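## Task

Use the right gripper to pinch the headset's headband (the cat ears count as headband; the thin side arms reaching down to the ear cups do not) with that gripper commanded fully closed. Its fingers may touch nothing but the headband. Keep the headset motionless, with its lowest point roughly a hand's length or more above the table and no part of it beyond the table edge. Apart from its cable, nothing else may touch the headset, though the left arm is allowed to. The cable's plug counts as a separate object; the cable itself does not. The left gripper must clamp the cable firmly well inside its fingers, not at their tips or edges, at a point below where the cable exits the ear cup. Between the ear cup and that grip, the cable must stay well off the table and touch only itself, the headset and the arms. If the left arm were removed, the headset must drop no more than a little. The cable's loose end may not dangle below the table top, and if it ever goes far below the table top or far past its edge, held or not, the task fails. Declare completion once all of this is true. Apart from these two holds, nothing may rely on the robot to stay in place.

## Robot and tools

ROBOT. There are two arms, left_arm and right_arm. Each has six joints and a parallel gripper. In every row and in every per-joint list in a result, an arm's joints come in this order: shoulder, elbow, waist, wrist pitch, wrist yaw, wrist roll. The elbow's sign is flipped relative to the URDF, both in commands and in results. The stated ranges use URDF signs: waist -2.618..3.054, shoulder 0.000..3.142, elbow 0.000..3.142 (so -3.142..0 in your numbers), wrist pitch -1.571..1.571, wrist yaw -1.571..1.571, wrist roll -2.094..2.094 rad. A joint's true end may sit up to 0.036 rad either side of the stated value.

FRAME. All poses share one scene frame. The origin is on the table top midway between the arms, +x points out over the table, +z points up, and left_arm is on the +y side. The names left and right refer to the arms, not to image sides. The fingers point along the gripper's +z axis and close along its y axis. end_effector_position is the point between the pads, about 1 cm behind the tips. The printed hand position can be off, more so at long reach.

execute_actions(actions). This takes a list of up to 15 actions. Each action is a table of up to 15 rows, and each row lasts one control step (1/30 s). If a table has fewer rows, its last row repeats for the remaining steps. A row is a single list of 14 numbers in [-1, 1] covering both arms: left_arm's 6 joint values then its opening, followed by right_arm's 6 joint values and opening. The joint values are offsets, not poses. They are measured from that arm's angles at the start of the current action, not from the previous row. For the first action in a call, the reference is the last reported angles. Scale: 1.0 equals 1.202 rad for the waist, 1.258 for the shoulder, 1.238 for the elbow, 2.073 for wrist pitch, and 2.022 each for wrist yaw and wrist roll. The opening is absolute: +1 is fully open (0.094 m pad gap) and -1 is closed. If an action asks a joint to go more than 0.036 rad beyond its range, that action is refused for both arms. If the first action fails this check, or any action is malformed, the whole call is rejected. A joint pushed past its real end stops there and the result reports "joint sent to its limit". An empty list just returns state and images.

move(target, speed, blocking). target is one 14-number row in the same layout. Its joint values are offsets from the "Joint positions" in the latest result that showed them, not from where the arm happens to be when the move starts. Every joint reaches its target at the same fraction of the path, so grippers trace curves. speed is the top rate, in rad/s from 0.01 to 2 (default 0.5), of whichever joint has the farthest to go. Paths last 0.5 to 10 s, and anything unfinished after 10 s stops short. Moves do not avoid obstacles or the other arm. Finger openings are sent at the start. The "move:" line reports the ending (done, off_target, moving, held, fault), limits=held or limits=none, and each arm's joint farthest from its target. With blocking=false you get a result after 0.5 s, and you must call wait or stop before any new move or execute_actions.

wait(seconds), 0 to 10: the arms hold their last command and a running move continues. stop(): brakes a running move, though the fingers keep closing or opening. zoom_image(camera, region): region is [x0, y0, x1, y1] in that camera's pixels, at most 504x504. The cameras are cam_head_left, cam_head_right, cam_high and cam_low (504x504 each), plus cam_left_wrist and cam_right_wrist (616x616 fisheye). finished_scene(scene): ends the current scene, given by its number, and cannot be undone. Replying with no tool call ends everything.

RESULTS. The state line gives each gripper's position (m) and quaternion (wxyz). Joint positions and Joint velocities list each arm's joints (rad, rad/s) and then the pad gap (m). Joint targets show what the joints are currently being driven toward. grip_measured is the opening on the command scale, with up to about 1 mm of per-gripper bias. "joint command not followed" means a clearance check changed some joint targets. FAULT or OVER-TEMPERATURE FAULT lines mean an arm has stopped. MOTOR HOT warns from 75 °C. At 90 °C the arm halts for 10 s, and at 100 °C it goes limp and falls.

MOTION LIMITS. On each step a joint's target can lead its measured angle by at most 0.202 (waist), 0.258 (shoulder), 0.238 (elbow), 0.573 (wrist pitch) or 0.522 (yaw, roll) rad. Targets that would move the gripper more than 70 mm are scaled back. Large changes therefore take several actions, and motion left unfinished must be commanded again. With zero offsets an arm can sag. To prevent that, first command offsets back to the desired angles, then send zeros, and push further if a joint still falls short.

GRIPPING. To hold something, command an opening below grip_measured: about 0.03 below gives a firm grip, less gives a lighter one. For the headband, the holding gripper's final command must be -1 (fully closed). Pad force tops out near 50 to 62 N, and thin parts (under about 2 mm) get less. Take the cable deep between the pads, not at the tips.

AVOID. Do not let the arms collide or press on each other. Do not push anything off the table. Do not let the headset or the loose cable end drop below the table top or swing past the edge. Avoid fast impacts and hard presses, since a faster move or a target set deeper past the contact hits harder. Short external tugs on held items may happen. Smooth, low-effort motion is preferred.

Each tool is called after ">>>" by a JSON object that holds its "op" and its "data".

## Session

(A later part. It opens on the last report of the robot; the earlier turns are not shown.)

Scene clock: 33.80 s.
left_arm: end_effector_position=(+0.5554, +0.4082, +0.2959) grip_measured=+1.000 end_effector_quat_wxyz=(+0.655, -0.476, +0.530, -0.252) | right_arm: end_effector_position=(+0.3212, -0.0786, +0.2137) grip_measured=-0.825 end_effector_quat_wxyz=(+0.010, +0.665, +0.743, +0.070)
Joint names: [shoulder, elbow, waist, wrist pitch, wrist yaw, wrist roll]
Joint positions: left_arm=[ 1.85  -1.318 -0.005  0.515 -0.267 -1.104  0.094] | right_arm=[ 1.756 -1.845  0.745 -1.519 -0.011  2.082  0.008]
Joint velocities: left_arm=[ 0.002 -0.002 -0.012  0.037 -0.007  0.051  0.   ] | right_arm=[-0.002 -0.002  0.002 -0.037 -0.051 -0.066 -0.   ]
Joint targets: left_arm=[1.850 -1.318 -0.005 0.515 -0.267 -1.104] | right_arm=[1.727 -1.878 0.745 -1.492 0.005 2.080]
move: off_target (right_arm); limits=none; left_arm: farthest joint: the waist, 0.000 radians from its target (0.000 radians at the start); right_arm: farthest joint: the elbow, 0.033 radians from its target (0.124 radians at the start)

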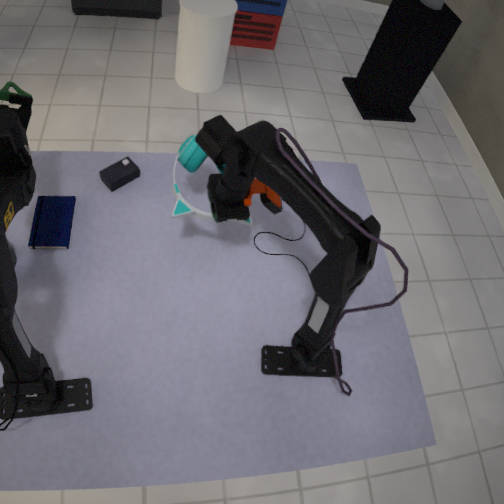

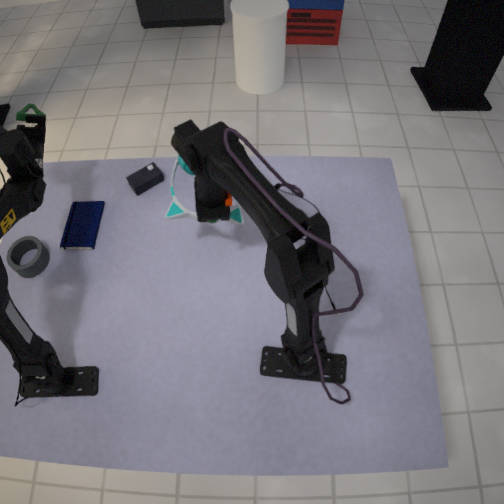

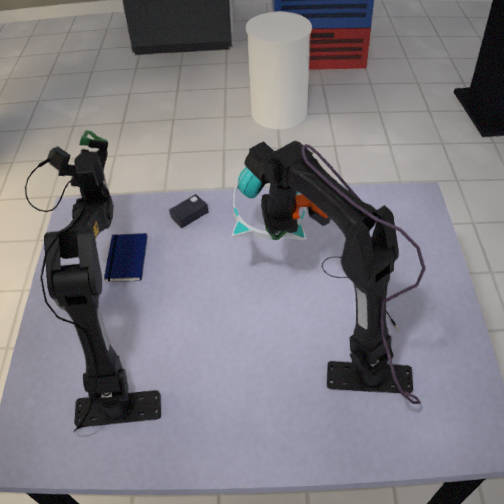

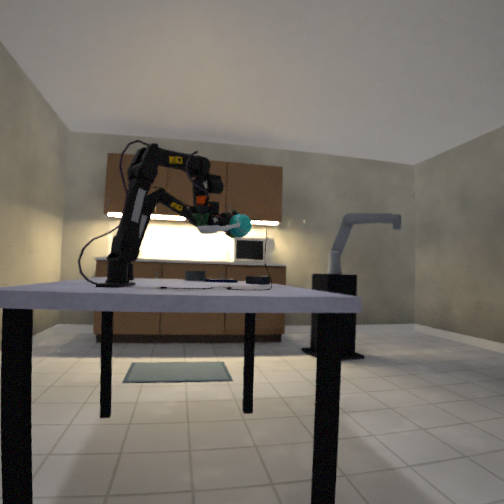

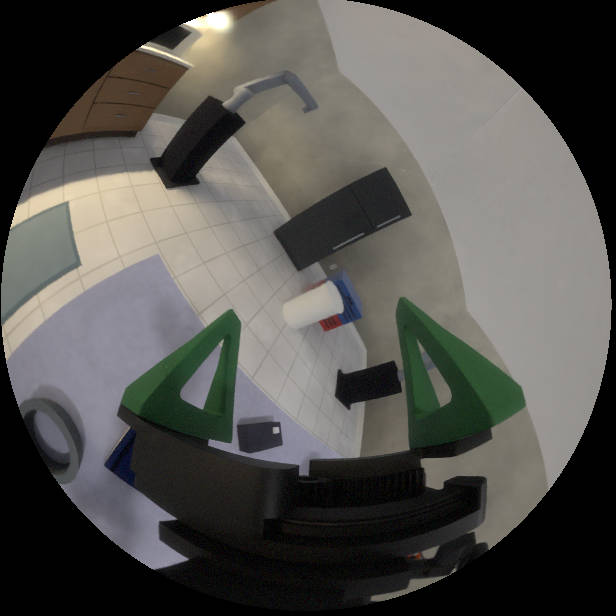

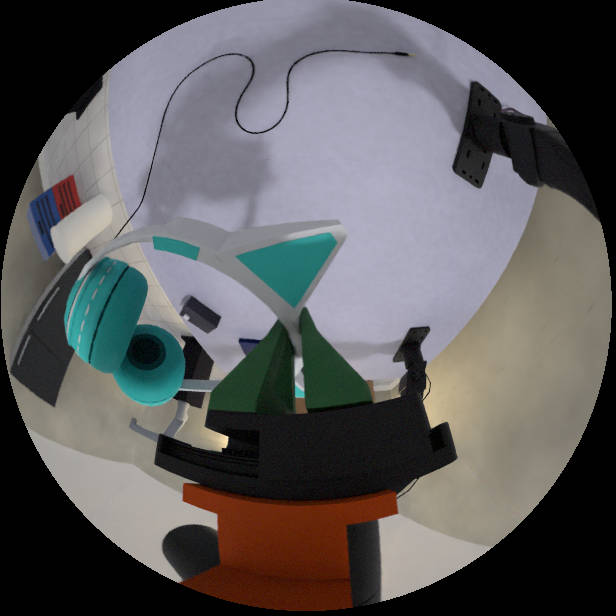

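>>> {"op": "move", "data": {"target": [0.04,0.42,-0.25,0.28,0.132,0.545,1,-0.08,-0.03,0,0.01,0,-0.5,-1], "speed": 0.5}}

Scene clock: 40.90 s.
left_arm: end_effector_position=(+0.4962, +0.2070, +0.1765) grip_measured=+1.000 end_effector_quat_wxyz=(+0.698, +0.062, +0.710, -0.068) | right_arm: end_effector_position=(+0.3117, -0.0858, +0.2309) grip_measured=-0.825 end_effector_quat_wxyz=(+0.054, +0.225, +0.971, +0.068)
Joint names: [shoulder, elbow, waist, wrist pitch, wrist yaw, wrist roll]
Joint positions: left_arm=[ 1.892 -0.807 -0.296  1.07  -0.009 -0.01   0.094] | right_arm=[ 1.699 -1.845  0.745 -1.543 -0.009  1.077  0.008]
Joint velocities: left_arm=[ 0.007  0.002 -0.002 -0.007 -0.007 -0.066  0.   ] | right_arm=[ 0.007 -0.007  0.007 -0.081 -0.066 -0.037 -0.001]
Joint targets: left_arm=[1.901 -0.798 -0.306 1.096 0.000 -0.002] | right_arm=[1.655 -1.882 0.745 -1.498 -0.011 1.071]
move: off_target (left_arm, right_arm); limits=none; left_arm: farthest joint: the wrist pitch, 0.026 radians from its target (0.580 radians at the start); right_arm: farthest joint: the wrist pitch, 0.045 radians from its target (0.021 radians at the start)

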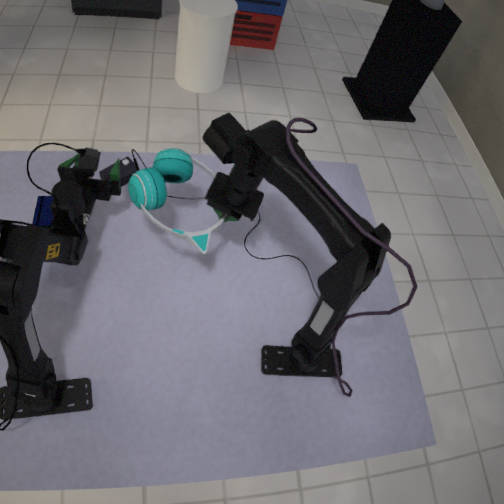

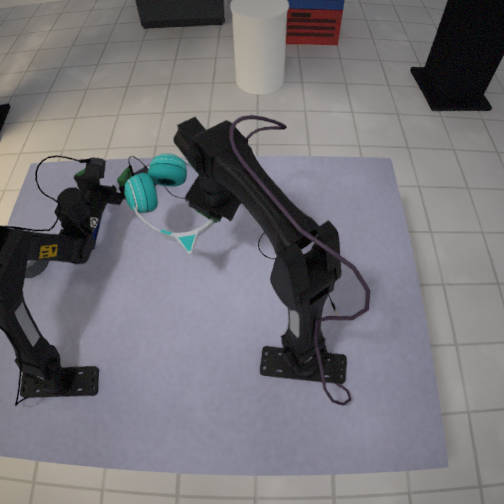

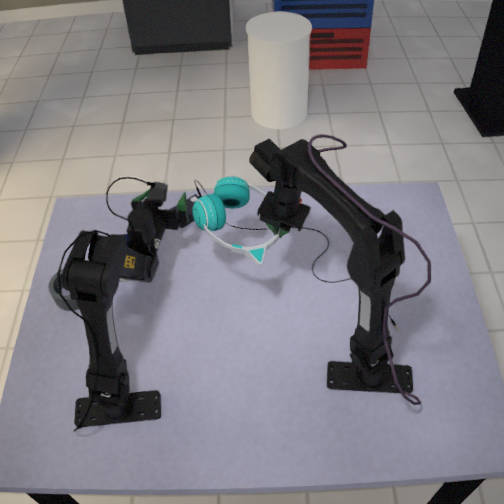

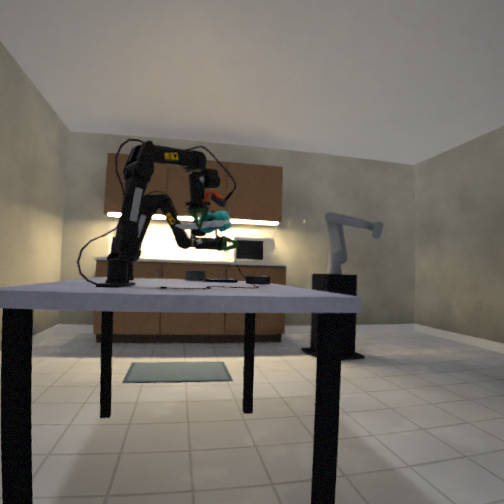

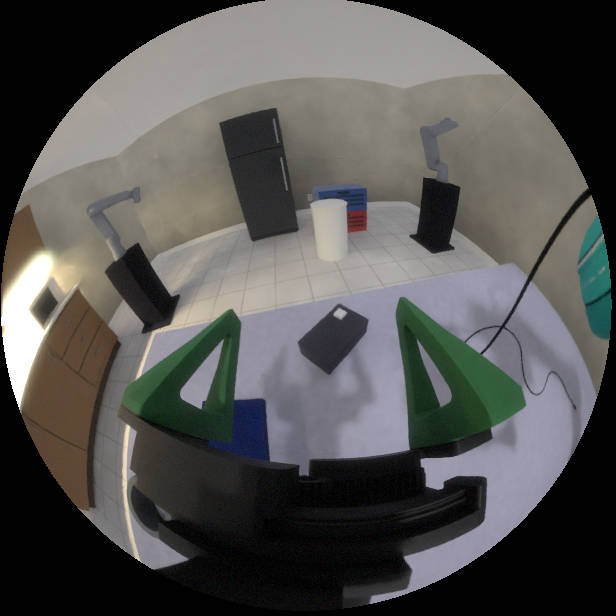

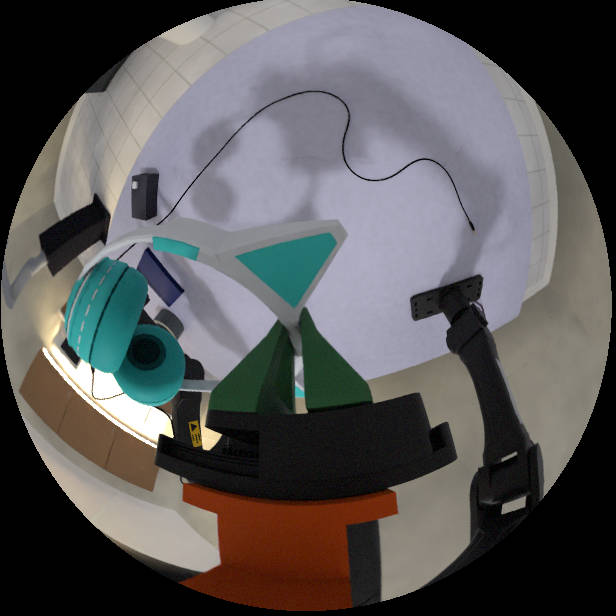

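>>> {"op": "move", "data": {"target": [0,0.26,0,0.17,0,0,1,-0.035,-0.03,0,0.02,0,0,-1]}}

>>> {"op": "move", "data": {"target": [0,0,-0.13,0.01,0,0,1,-0.035,-0.03,0,0.02,0,0,-1]}}

Scene clock: 45.03 s.
left_arm: end_effector_position=(+0.4314, +0.2197, +0.1376) grip_measured=+1.000 end_effector_quat_wxyz=(+0.703, +0.062, +0.705, -0.069) | right_arm: end_effector_position=(+0.3087, -0.0884, +0.2302) grip_measured=-0.825 end_effector_quat_wxyz=(+0.050, +0.225, +0.971, +0.062)
Joint names: [shoulder, elbow, waist, wrist pitch, wrist yaw, wrist roll]
Joint positions: left_arm=[ 1.892 -0.494 -0.296  1.396 -0.009 -0.009  0.094] | right_arm=[ 1.699 -1.845  0.745 -1.559 -0.007  1.077  0.008]
Joint velocities: left_arm=[ 0.012  0.007 -0.012 -0.007 -0.007  0.022  0.   ] | right_arm=[ 0.002 -0.002 -0.012 -0.022 -0.007 -0.007 -0.001]
Joint targets: left_arm=[1.892 -0.485 -0.296 1.422 -0.009 -0.010] | right_arm=[1.654 -1.882 0.745 -1.502 -0.009 1.077]
move: off_target (left_arm, right_arm); limits=none; left_arm: farthest joint: the wrist pitch, 0.027 radians from its target (0.352 radians at the start); right_arm: farthest joint: the wrist pitch, 0.058 radians from its target (0.042 radians at the start)

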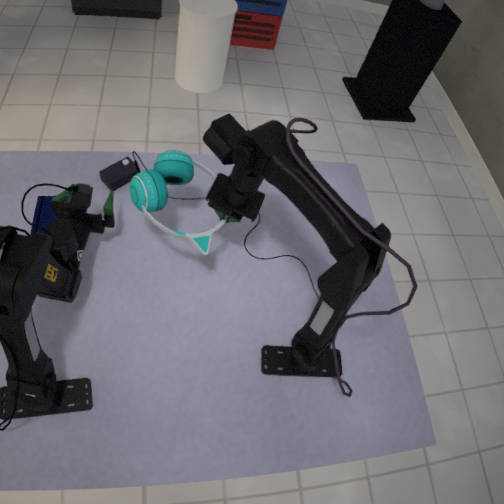

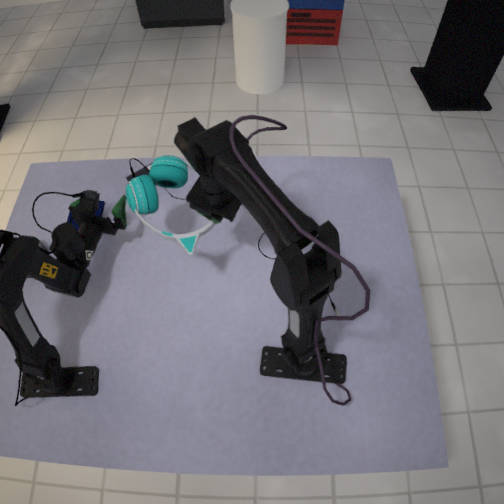

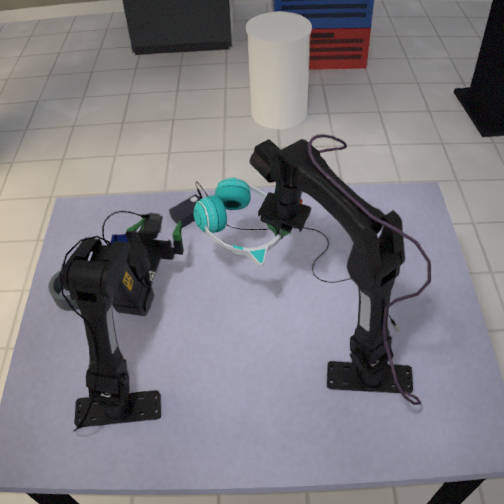

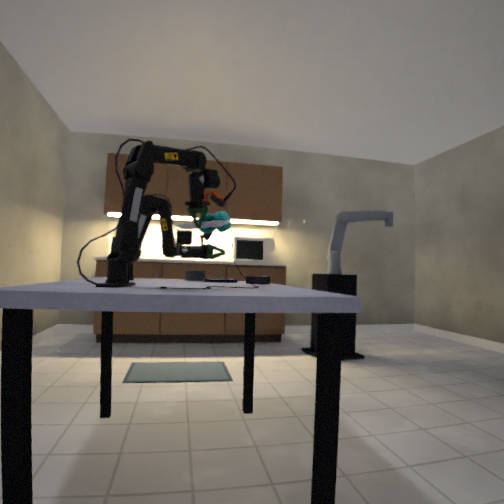

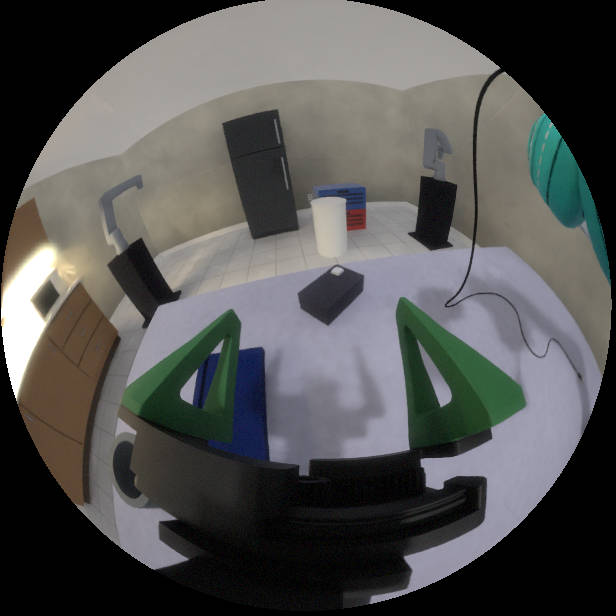

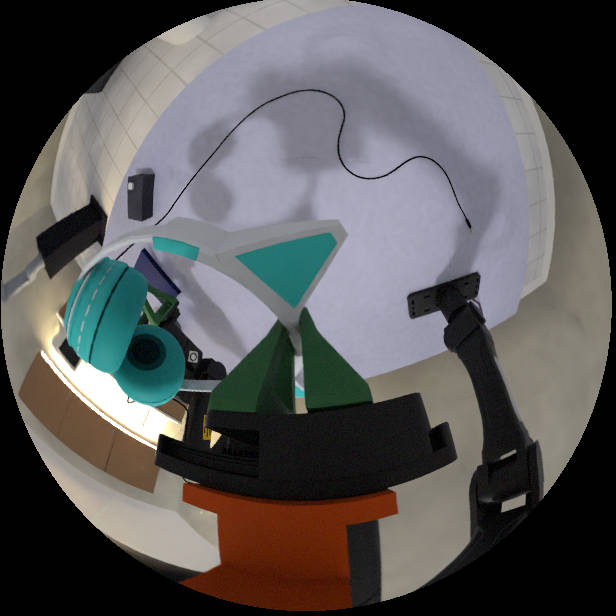

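Scene clock: 45.80 s.
left_arm: end_effector_position=(+0.4139, +0.1546, +0.1376) grip_measured=+1.000 end_effector_quat_wxyz=(+0.696, +0.114, +0.699, -0.120) | right_arm: end_effector_position=(+0.3059, -0.0908, +0.2297) grip_measured=-0.825 end_effector_quat_wxyz=(+0.045, +0.225, +0.972, +0.055)
Joint names: [shoulder, elbow, waist, wrist pitch, wrist yaw, wrist roll]
Joint positions: left_arm=[ 1.892 -0.494 -0.446  1.396 -0.01  -0.009  0.094] | right_arm=[ 1.699 -1.845  0.745 -1.575 -0.005  1.077  0.008]
Joint velocities: left_arm=[-0.017  0.007  0.002  0.095  0.007  0.022  0.   ] | right_arm=[-0.017  0.002  0.007 -0.022 -0.007  0.037  0.002]
Joint targets: left_arm=[1.892 -0.494 -0.452 1.417 -0.009 -0.009] | right_arm=[1.654 -1.882 0.745 -1.518 -0.007 1.077]
move: off_target (left_arm, right_arm); limits=none; left_arm: farthest joint: the wrist pitch, 0.021 radians from its target (0.021 radians at the start); right_arm: farthest joint: the wrist pitch, 0.057 radians from its target (0.042 radians at the start)

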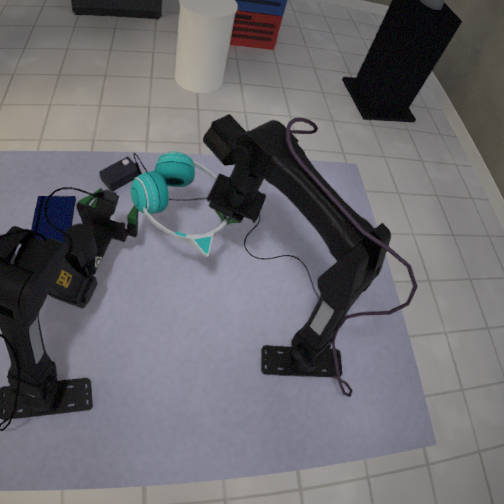

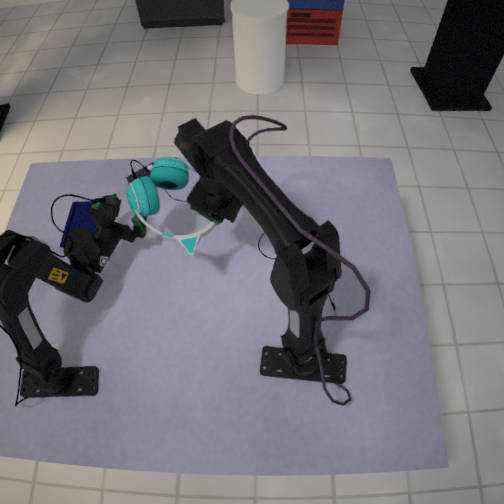

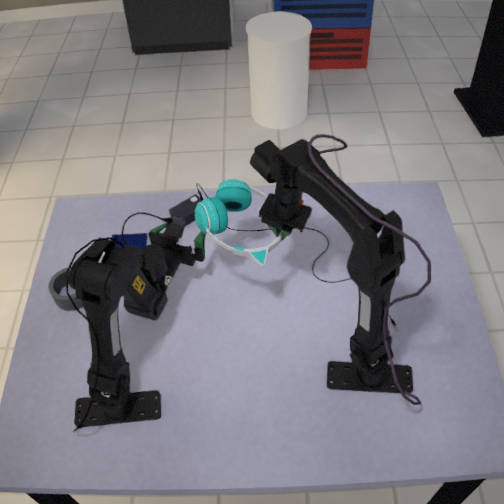

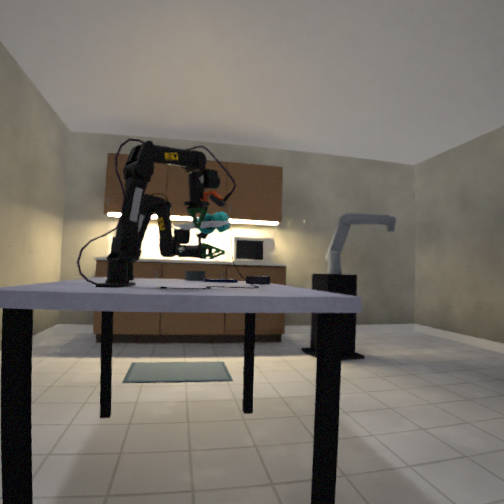

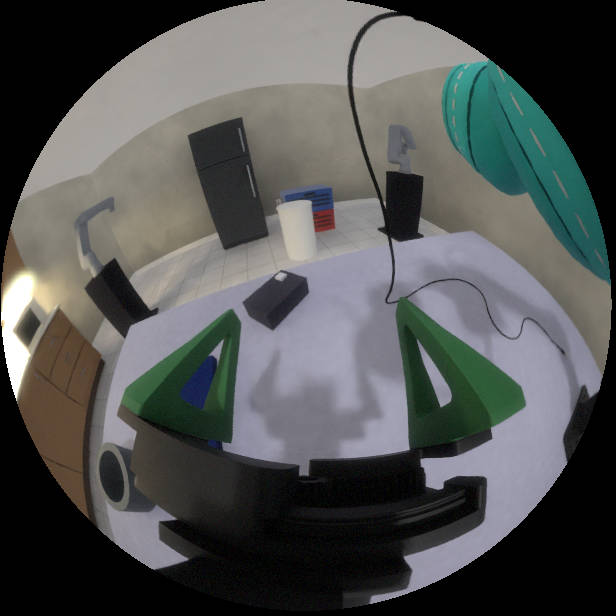

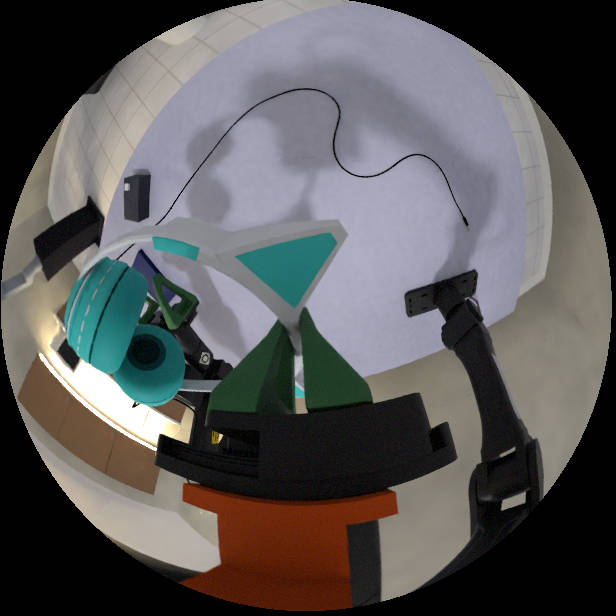

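>>> {"op": "move", "data": {"target": [0.1,-0.1,-0.07,0.01,0,0,1,-0.1,-0.2,0,0.04,0,0,-1], "speed": 0.3}}

Scene clock: 50.03 s.
left_arm: end_effector_position=(+0.4237, +0.1140, +0.1209) grip_measured=+1.000 end_effector_quat_wxyz=(+0.686, +0.141, +0.699, -0.145) | right_arm: end_effector_position=(+0.3147, -0.0850, +0.3215) grip_measured=-0.825 end_effector_quat_wxyz=(+0.150, +0.219, +0.948, +0.173)
Joint names: [shoulder, elbow, waist, wrist pitch, wrist yaw, wrist roll]
Joint positions: left_arm=[ 2.006 -0.592 -0.519  1.396 -0.01  -0.009  0.094] | right_arm=[ 1.604 -2.058  0.745 -1.564 -0.003  1.077  0.008]
Joint velocities: left_arm=[ 0.007  0.007 -0.007  0.066 -0.007  0.066  0.   ] | right_arm=[ 0.002  0.007 -0.002 -0.037  0.007 -0.066 -0.001]
Joint targets: left_arm=[2.018 -0.618 -0.530 1.417 -0.010 -0.009] | right_arm=[1.573 -2.093 0.745 -1.492 -0.005 1.077]
move: off_target (left_arm, right_arm); limits=none; left_arm: farthest joint: the elbow, 0.026 radians from its target (0.123 radians at the start); right_arm: farthest joint: the wrist pitch, 0.072 radians from its target (0.082 radians at the start)

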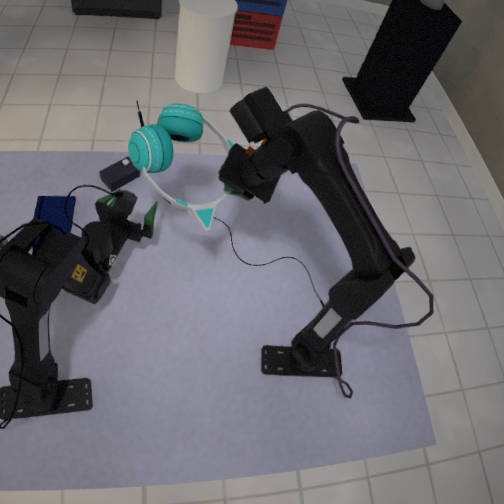

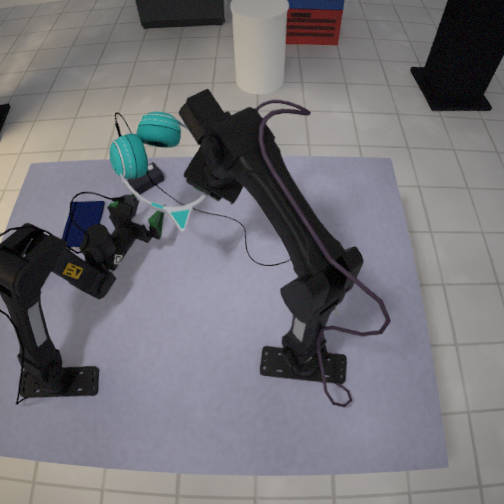

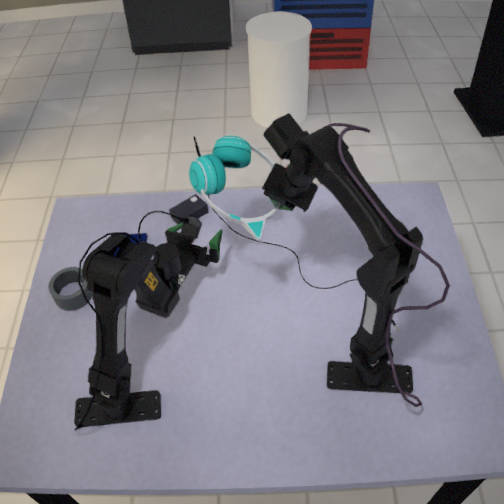

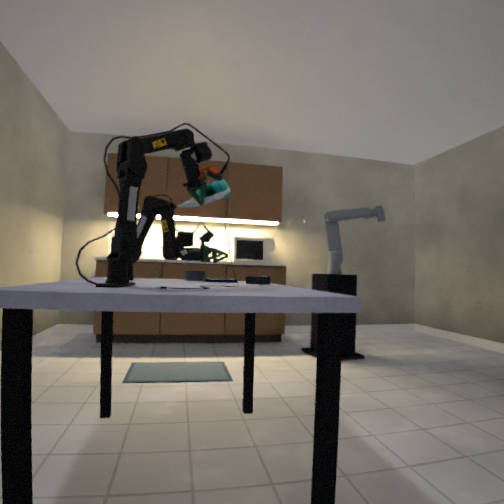

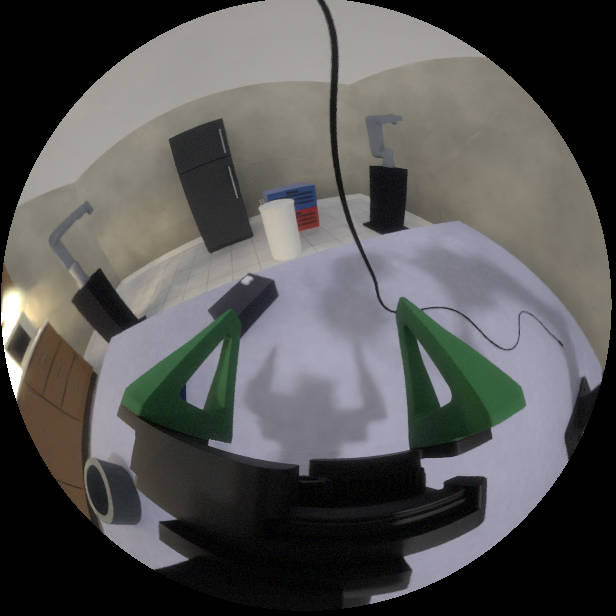

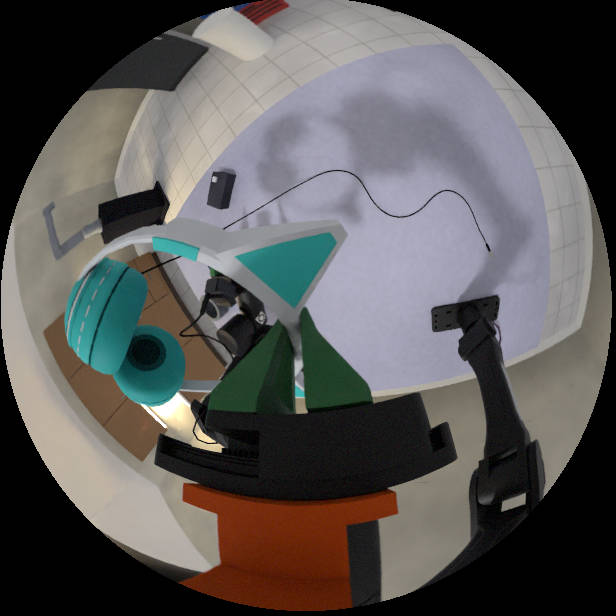

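>>> {"op": "move", "data": {"target": [0,-0.27,-0.03,-0.14,0,0,1,-0.025,-0.03,0,0.035,0,0,-1], "speed": 0.3}}

Scene clock: 53.70 s.
left_arm: end_effector_position=(+0.4789, +0.0755, +0.1679) grip_measured=+1.000 end_effector_quat_wxyz=(+0.693, +0.147, +0.689, -0.155) | right_arm: end_effector_position=(+0.3135, -0.0861, +0.3198) grip_measured=-0.825 end_effector_quat_wxyz=(+0.147, +0.220, +0.950, +0.169)
Joint names: [shoulder, elbow, waist, wrist pitch, wrist yaw, wrist roll]
Joint positions: left_arm=[ 2.006 -0.901 -0.542  1.113 -0.01  -0.009  0.094] | right_arm=[ 1.604 -2.055  0.745 -1.57  -0.002  1.077  0.008]
Joint velocities: left_arm=[-0.002 -0.007 -0.017 -0.081 -0.022 -0.066  0.   ] | right_arm=[-0.002  0.002  0.007  0.022  0.022  0.007  0.   ]
Joint targets: left_arm=[2.006 -0.926 -0.555 1.106 -0.010 -0.009] | right_arm=[1.572 -2.096 0.745 -1.491 -0.003 1.077]
move: off_target (left_arm, right_arm); limits=none; left_arm: farthest joint: the elbow, 0.026 radians from its target (0.335 radians at the start); right_arm: farthest joint: the wrist pitch, 0.079 radians from its target (0.073 radians at the start)

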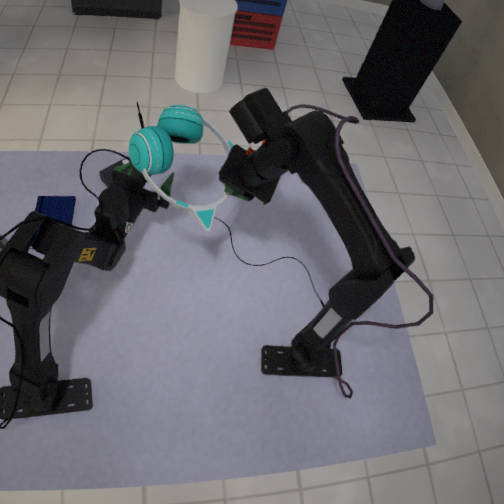

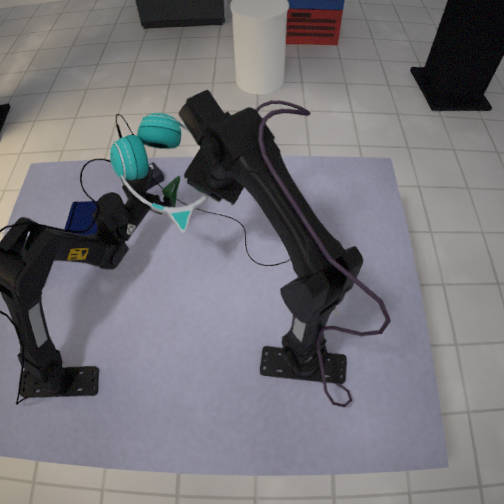

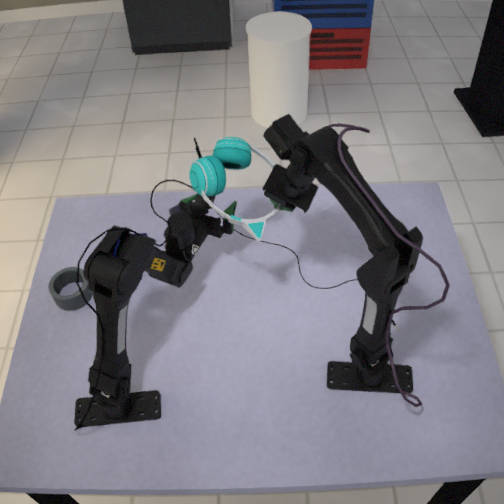

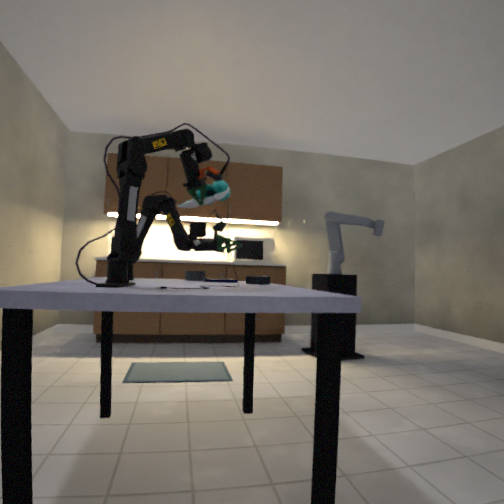

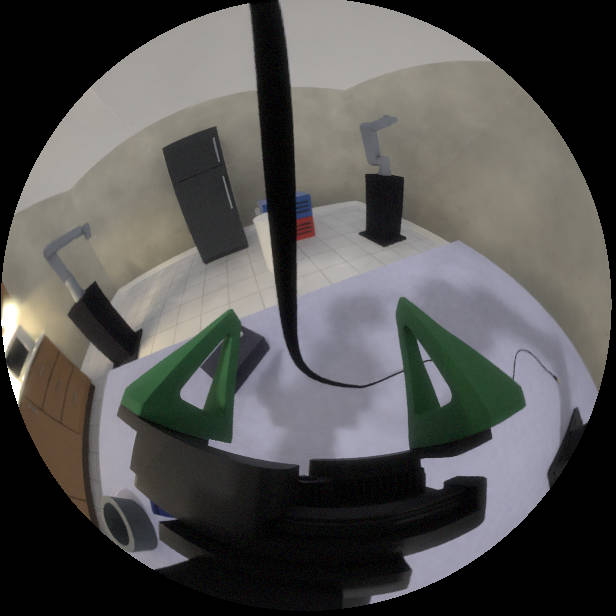

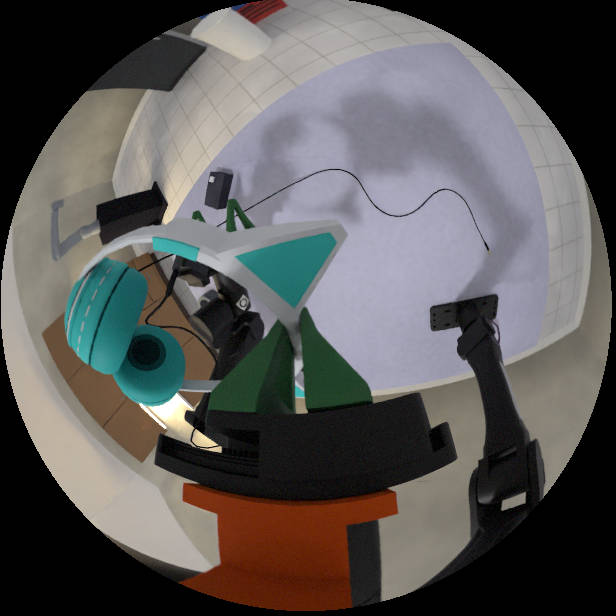

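Slightly deep; back off a bit and close.

>>> {"op": "move", "data": {"target": [0,0.06,0,0.05,0,0,1,-0.025,-0.03,0,0.038,0,0,-1], "speed": 0.3}}

>>> {"op": "move", "data": {"target": [0,-0.01,0,0.01,0,0,-1,-0.025,-0.03,0,0.038,0,0,-1]}}

Scene clock: 60.27 s.
left_arm: end_effector_position=(+0.4674, +0.0809, +0.1611) grip_measured=+1.000 end_effector_quat_wxyz=(+0.697, +0.146, +0.684, -0.156) | right_arm: end_effector_position=(+0.3137, -0.0863, +0.3195) grip_measured=-0.825 end_effector_quat_wxyz=(+0.148, +0.220, +0.950, +0.168)
Joint names: [shoulder, elbow, waist, wrist pitch, wrist yaw, wrist roll]
Joint positions: left_arm=[ 2.006 -0.836 -0.542  1.191 -0.01  -0.009  0.094] | right_arm=[ 1.604 -2.054  0.745 -1.57  -0.     1.077  0.008]
Joint velocities: left_arm=[-0.027 -0.007 -0.012 -0.037 -0.007 -0.051  0.   ] | right_arm=[ 0.002  0.007 -0.002 -0.007 -0.007 -0.037  0.   ]
Joint targets: left_arm=[2.006 -0.826 -0.542 1.217 -0.010 -0.009] | right_arm=[1.572 -2.092 0.745 -1.491 -0.002 1.077]
move: off_target (left_arm, right_arm); limits=none; left_arm: farthest joint: the wrist pitch, 0.026 radians from its target (0.104 radians at the start); right_arm: farthest joint: the wrist pitch, 0.078 radians from its target (0.079 radians at the start)

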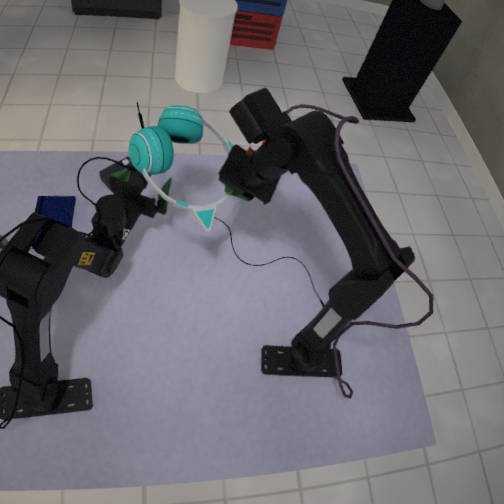

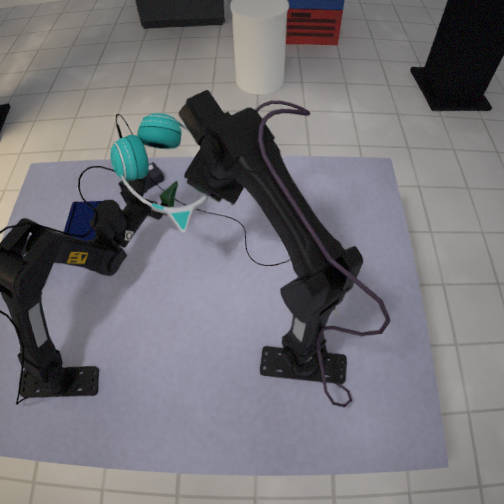

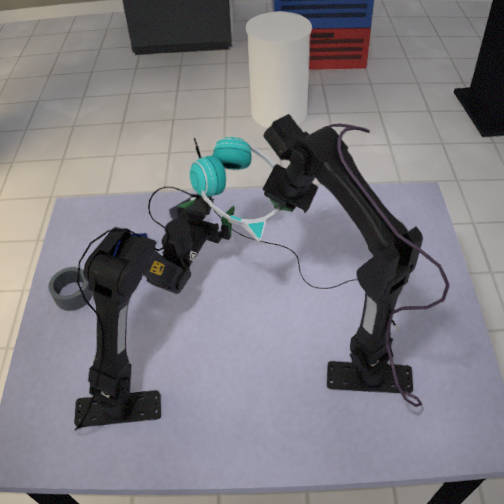

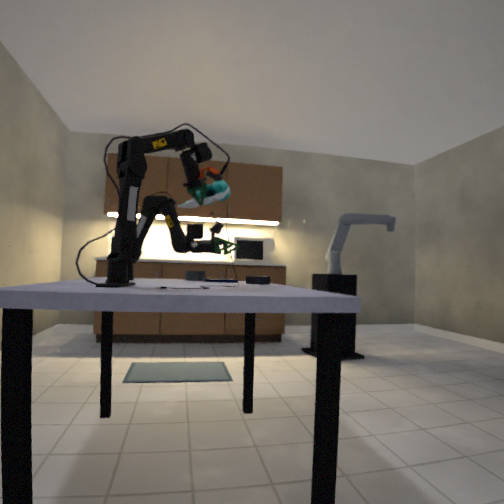

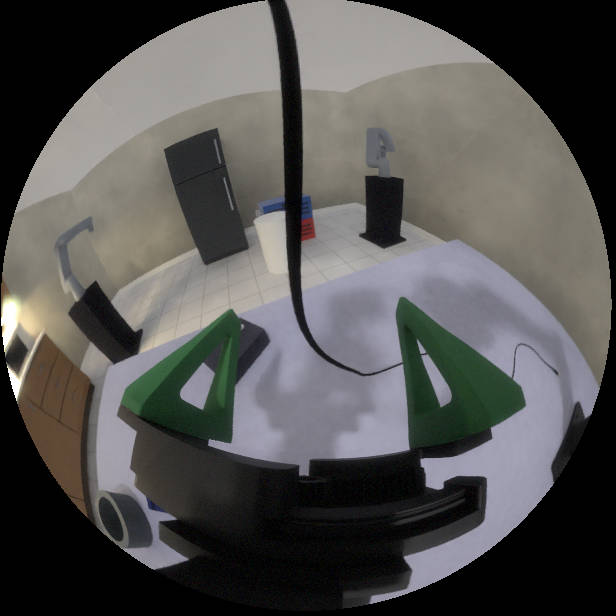

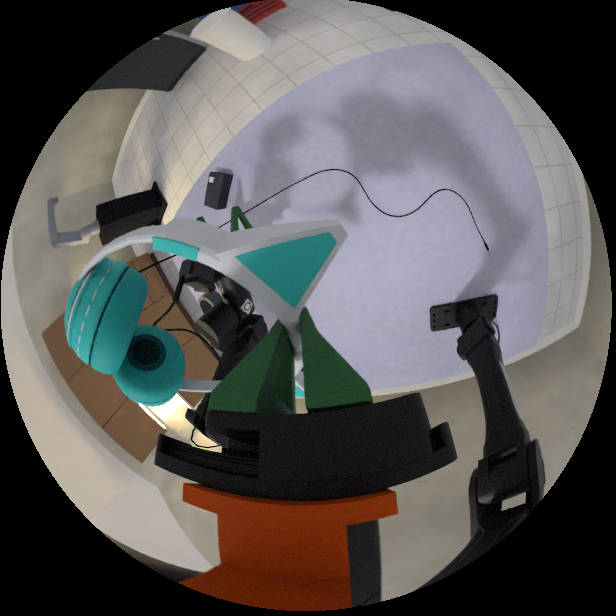

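Scene clock: 61.07 s.
left_arm: end_effector_position=(+0.4674, +0.0809, +0.1611) grip_measured=-0.986 end_effector_quat_wxyz=(+0.697, +0.146, +0.684, -0.156) | right_arm: end_effector_position=(+0.3136, -0.0866, +0.3186) grip_measured=-0.825 end_effector_quat_wxyz=(+0.147, +0.220, +0.950, +0.167)
Joint names: [shoulder, elbow, waist, wrist pitch, wrist yaw, wrist roll]
Joint positions: left_arm=[ 2.006 -0.836 -0.542  1.191 -0.01  -0.009  0.001] | right_arm=[ 1.604 -2.051  0.745 -1.57   0.001  1.076  0.008]
Joint velocities: left_arm=[-0.017  0.002 -0.007 -0.022 -0.037  0.051  0.001] | right_arm=[ 0.012 -0.007  0.002  0.051  0.037  0.007 -0.   ]
Joint targets: left_arm=[2.006 -0.849 -0.542 1.211 -0.010 -0.009] | right_arm=[1.572 -2.091 0.745 -1.491 -0.000 1.076]
move: off_target (left_arm, right_arm); limits=none; left_arm: farthest joint: the wrist pitch, 0.021 radians from its target (0.021 radians at the start); right_arm: farthest joint: the wrist pitch, 0.079 radians from its target (0.078 radians at the start)

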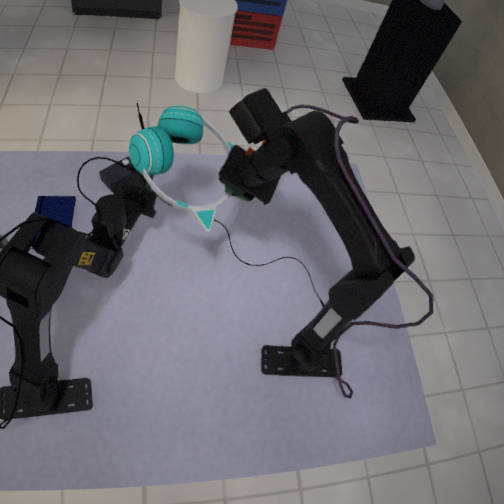

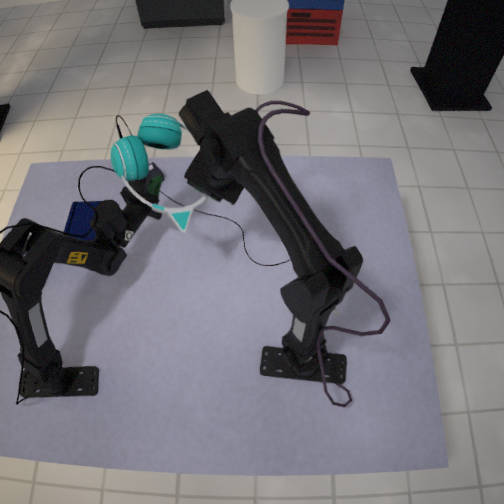

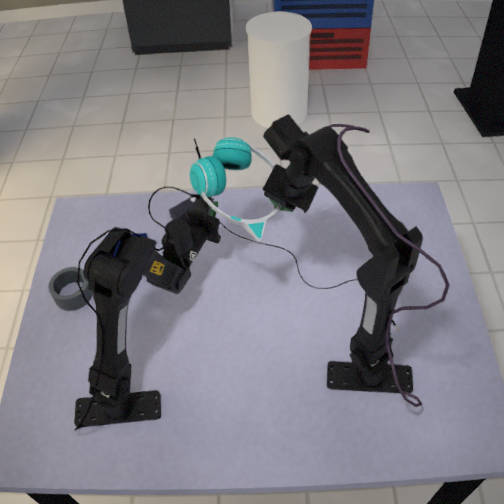

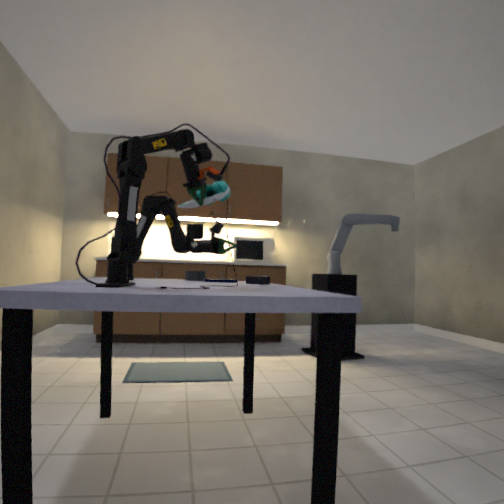

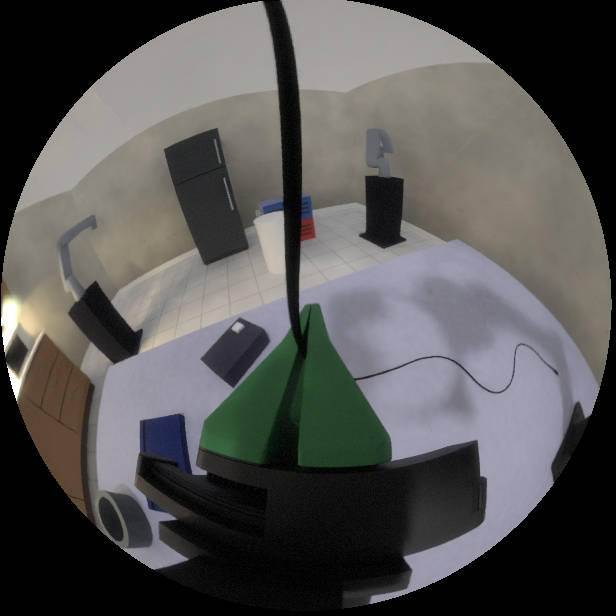

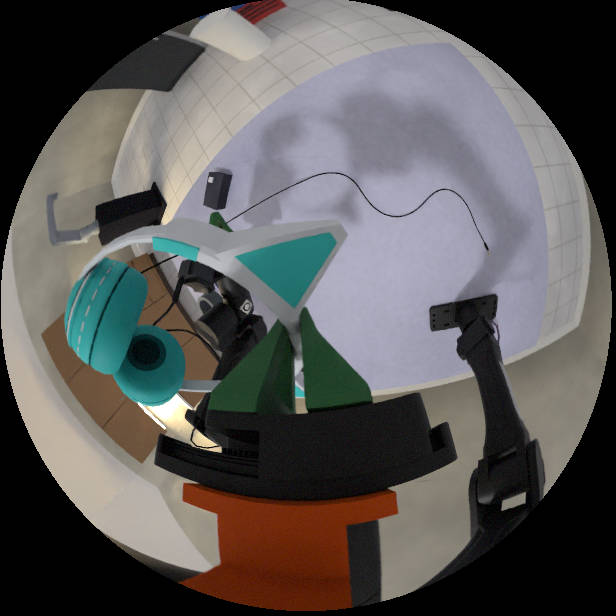

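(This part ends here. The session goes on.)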